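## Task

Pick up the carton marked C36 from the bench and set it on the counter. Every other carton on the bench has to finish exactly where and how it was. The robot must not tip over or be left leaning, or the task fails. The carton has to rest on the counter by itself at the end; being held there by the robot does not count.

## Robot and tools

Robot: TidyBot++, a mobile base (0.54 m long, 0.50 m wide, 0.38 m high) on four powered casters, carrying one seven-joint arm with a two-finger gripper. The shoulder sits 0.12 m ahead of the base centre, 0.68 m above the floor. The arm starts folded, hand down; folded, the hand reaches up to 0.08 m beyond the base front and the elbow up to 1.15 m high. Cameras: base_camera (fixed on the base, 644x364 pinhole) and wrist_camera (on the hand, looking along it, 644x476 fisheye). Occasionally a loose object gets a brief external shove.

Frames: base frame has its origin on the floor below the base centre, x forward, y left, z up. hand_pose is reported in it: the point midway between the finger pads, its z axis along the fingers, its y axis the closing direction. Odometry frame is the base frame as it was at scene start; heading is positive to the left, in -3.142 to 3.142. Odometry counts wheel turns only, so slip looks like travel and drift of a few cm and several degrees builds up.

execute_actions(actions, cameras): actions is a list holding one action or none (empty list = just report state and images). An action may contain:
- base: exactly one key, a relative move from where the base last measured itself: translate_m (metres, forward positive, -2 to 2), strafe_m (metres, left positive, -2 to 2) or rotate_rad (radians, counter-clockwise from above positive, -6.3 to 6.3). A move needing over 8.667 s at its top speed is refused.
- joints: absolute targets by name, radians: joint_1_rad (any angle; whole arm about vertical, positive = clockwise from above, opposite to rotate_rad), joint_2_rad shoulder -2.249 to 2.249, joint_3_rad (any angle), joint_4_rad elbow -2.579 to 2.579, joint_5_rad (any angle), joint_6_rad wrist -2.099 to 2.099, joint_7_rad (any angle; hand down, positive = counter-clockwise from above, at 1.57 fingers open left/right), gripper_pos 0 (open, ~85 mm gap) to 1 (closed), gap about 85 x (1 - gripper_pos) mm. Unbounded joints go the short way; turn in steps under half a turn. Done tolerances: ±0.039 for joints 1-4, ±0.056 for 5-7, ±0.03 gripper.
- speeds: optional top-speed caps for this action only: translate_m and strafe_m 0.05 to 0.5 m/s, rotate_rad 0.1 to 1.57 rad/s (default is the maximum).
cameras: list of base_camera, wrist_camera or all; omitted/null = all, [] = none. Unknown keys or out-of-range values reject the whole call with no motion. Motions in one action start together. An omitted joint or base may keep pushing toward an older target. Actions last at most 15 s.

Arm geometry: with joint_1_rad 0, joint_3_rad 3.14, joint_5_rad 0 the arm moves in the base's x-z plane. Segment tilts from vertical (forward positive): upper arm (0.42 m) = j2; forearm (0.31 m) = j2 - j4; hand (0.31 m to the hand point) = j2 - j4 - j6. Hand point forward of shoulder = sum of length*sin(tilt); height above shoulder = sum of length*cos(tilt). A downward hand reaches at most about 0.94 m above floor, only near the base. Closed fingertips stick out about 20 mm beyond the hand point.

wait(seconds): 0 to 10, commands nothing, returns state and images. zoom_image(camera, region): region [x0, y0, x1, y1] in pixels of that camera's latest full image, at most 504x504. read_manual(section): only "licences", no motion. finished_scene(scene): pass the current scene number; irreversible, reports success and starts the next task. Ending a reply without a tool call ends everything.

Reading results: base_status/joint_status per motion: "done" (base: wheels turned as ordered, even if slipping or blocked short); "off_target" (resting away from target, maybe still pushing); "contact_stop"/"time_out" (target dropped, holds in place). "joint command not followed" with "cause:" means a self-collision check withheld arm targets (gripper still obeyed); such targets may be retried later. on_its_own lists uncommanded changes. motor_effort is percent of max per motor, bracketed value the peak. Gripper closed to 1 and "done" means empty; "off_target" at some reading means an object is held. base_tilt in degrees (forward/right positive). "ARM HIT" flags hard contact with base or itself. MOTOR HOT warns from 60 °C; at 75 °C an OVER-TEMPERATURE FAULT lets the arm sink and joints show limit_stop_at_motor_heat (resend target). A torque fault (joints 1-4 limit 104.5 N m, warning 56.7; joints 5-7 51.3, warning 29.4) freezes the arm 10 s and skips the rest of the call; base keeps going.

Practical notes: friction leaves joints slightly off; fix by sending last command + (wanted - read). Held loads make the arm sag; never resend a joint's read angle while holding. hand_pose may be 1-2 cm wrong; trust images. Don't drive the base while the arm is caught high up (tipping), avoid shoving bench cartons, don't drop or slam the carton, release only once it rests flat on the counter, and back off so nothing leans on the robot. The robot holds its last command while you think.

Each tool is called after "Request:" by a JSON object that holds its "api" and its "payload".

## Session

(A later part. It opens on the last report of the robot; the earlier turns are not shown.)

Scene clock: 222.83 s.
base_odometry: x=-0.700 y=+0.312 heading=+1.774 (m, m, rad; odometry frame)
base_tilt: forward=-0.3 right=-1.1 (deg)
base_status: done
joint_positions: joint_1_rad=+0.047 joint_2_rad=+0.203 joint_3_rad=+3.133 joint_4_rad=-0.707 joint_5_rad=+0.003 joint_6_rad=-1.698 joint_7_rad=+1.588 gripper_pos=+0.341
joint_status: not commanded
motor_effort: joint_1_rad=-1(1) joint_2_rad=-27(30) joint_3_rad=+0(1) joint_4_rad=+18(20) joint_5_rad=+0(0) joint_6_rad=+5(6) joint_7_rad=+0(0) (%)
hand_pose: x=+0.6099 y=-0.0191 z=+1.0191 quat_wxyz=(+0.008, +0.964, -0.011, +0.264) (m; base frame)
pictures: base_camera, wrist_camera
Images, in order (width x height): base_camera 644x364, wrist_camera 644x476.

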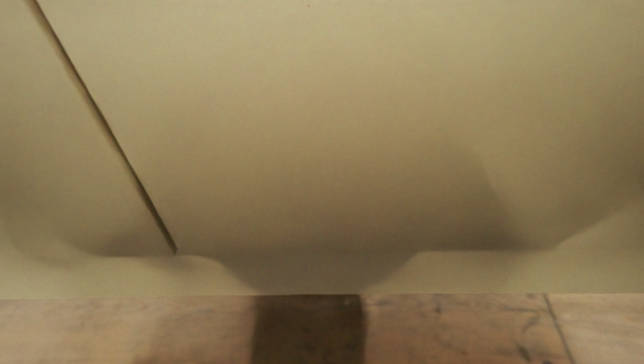

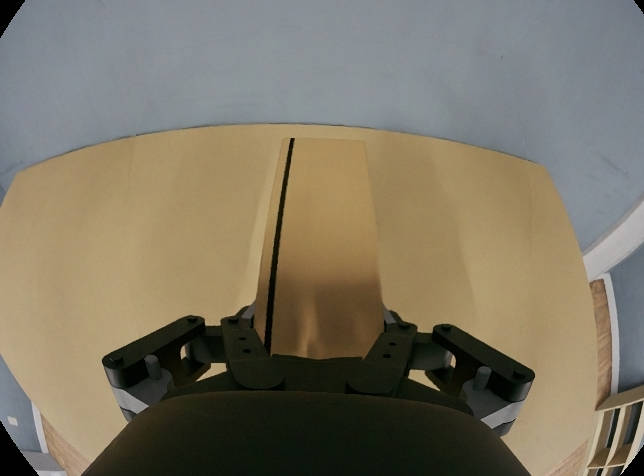

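Request:
{"api": "execute_actions", "payload": {"actions": [{"joints":{"joint_2_rad":0.09,"joint_4_rad":-1.18,"joint_6_rad":-1.3}}], "cameras": ["wrist_camera"]}}

Scene clock: 231.87 s.
base_odometry: x=-0.700 y=+0.312 heading=+1.774 (m, m, rad; odometry frame)
base_tilt: forward=-0.3 right=-1.1 (deg)
base_status: not commanded
joint_positions: joint_1_rad=+0.047 joint_2_rad=+0.111 joint_3_rad=+3.133 joint_4_rad=-1.149 joint_5_rad=+0.003 joint_6_rad=-1.324 joint_7_rad=+1.588 gripper_pos=+0.342
joint_status: all done
motor_effort: joint_1_rad=+0(0) joint_2_rad=-24(28) joint_3_rad=+0(0) joint_4_rad=+20(22) joint_5_rad=+0(0) joint_6_rad=+5(5) joint_7_rad=+1(1) (%)
hand_pose: x=+0.6291 y=-0.0194 z=+0.9319 quat_wxyz=(+0.009, +0.961, -0.010, +0.275) (m; base frame)
pictures: wrist_camera
Images, in order (width x height): wrist_camera 644x476.

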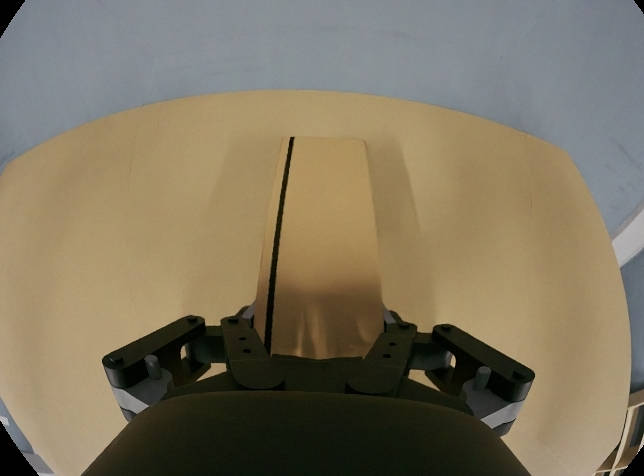

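Request:
{"api": "execute_actions", "payload": {"actions": [{"joints":{"joint_4_rad":-1.24,"joint_6_rad":-1.25}}], "cameras": ["wrist_camera"]}}

Scene clock: 237.23 s.
base_odometry: x=-0.700 y=+0.312 heading=+1.774 (m, m, rad; odometry frame)
base_tilt: forward=-0.3 right=-1.0 (deg)
base_status: not commanded
joint_positions: joint_1_rad=+0.047 joint_2_rad=+0.088 joint_3_rad=+3.133 joint_4_rad=-1.189 joint_5_rad=+0.003 joint_6_rad=-1.274 joint_7_rad=+1.588 gripper_pos=+0.342
joint_status: joint_4_rad off_target (ended at -1.189, target -1.240); the others done
motor_effort: joint_1_rad=-2(1) joint_2_rad=-19(24) joint_3_rad=+0(1) joint_4_rad=+17(20) joint_5_rad=-1(1) joint_6_rad=+5(5) joint_7_rad=+1(1) (%)
hand_pose: x=+0.6296 y=-0.0193 z=+0.9335 quat_wxyz=(+0.009, +0.957, -0.010, +0.291) (m; base frame)
pictures: wrist_camera
Images, in order (width x height): wrist_camera 644x476.

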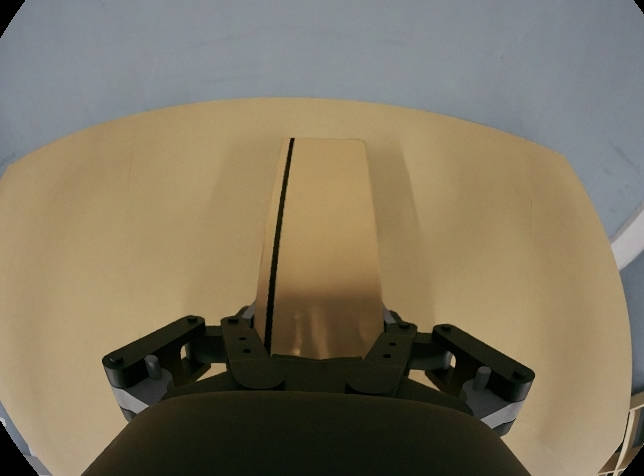

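Request:
{"api": "execute_actions", "payload": {"actions": [{"joints":{"gripper_pos":0.0}}], "cameras": ["wrist_camera"]}}

Request:
{"api": "execute_actions", "payload": {"actions": [{"joints":{"joint_2_rad":0.05,"joint_4_rad":-0.8,"joint_6_rad":-1.7}}], "cameras": ["wrist_camera"]}}

Scene clock: 241.70 s.
base_odometry: x=-0.700 y=+0.312 heading=+1.774 (m, m, rad; odometry frame)
base_tilt: forward=-0.3 right=-1.0 (deg)
base_status: not commanded
joint_positions: joint_1_rad=+0.047 joint_2_rad=+0.088 joint_3_rad=+3.133 joint_4_rad=-1.215 joint_5_rad=+0.003 joint_6_rad=-1.272 joint_7_rad=+1.588 gripper_pos=+0.000
joint_status: all done
motor_effort: joint_1_rad=-1(1) joint_2_rad=-22(25) joint_3_rad=+0(1) joint_4_rad=+19(21) joint_5_rad=-1(1) joint_6_rad=+4(5) joint_7_rad=+0(1) (%)
hand_pose: x=+0.6256 y=-0.0192 z=+0.9217 quat_wxyz=(+0.009, +0.960, -0.010, +0.279) (m; base frame)
pictures: wrist_camera
Images, in order (width x height): wrist_camera 644x476.

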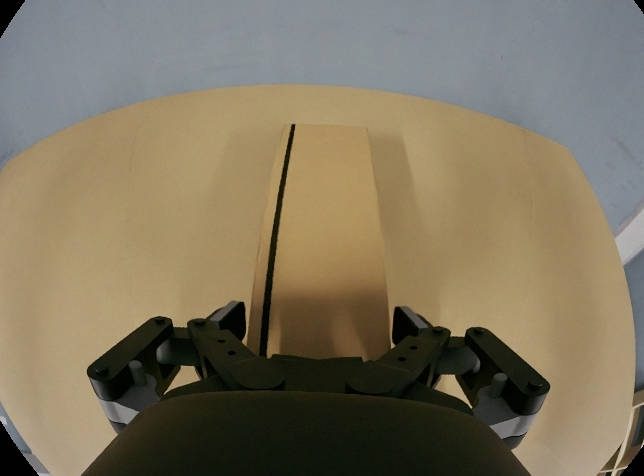

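Scene clock: 243.30 s.
base_odometry: x=-0.700 y=+0.312 heading=+1.774 (m, m, rad; odometry frame)
base_tilt: forward=-0.3 right=-1.1 (deg)
base_status: not commanded
joint_positions: joint_1_rad=+0.047 joint_2_rad=+0.067 joint_3_rad=+3.133 joint_4_rad=-0.822 joint_5_rad=+0.003 joint_6_rad=-1.672 joint_7_rad=+1.588 gripper_pos=+0.000
joint_status: all done
motor_effort: joint_1_rad=+0(0) joint_2_rad=-20(25) joint_3_rad=+0(1) joint_4_rad=+18(23) joint_5_rad=+0(1) joint_6_rad=+5(6) joint_7_rad=+0(1) (%)
hand_pose: x=+0.5617 y=-0.0168 z=+1.0395 quat_wxyz=(+0.009, +0.958, -0.011, +0.286) (m; base frame)
pictures: wrist_camera
Images, in order (width x height): wrist_camera 644x476.

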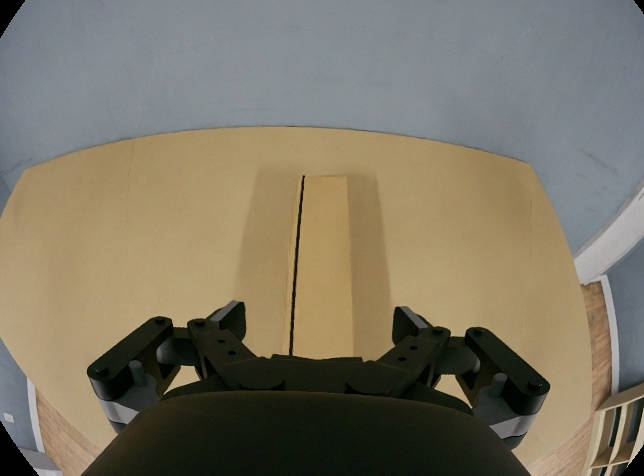

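Placed. A quick back-off to verify that the near end is on the counter.

Request:
{"api": "execute_actions", "payload": {"actions": [{"base":{"translate_m":-0.25}}], "cameras": ["wrist_camera"]}}

Scene clock: 247.83 s.
base_odometry: x=-0.650 y=+0.067 heading=+1.773 (m, m, rad; odometry frame)
base_tilt: forward=-0.4 right=-1.1 (deg)
base_status: done
joint_positions: joint_1_rad=+0.047 joint_2_rad=+0.050 joint_3_rad=+3.133 joint_4_rad=-0.821 joint_5_rad=+0.003 joint_6_rad=-1.673 joint_7_rad=+1.588 gripper_pos=+0.000
joint_status: not commanded
motor_effort: joint_1_rad=-1(1) joint_2_rad=-18(26) joint_3_rad=+0(1) joint_4_rad=+17(19) joint_5_rad=+0(1) joint_6_rad=+6(6) joint_7_rad=+1(1) (%)
hand_pose: x=+0.5552 y=-0.0165 z=+1.0472 quat_wxyz=(+0.009, +0.956, -0.011, +0.294) (m; base frame)
pictures: wrist_camera
Images, in order (width x height): wrist_camera 644x476.

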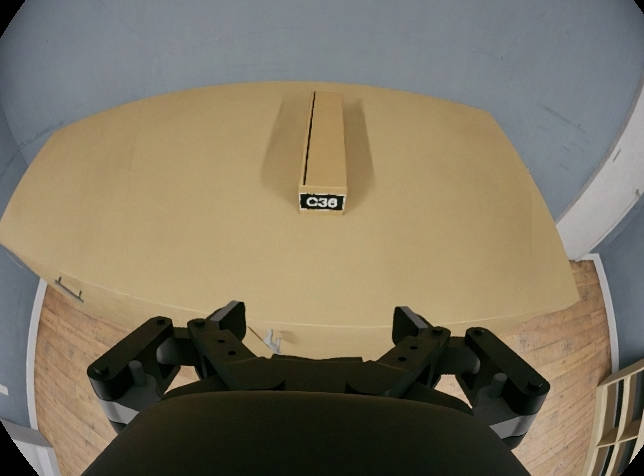

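Request:
{"api": "finished_scene", "payload": {"scene": 1}}

The scene is finished: the task was done.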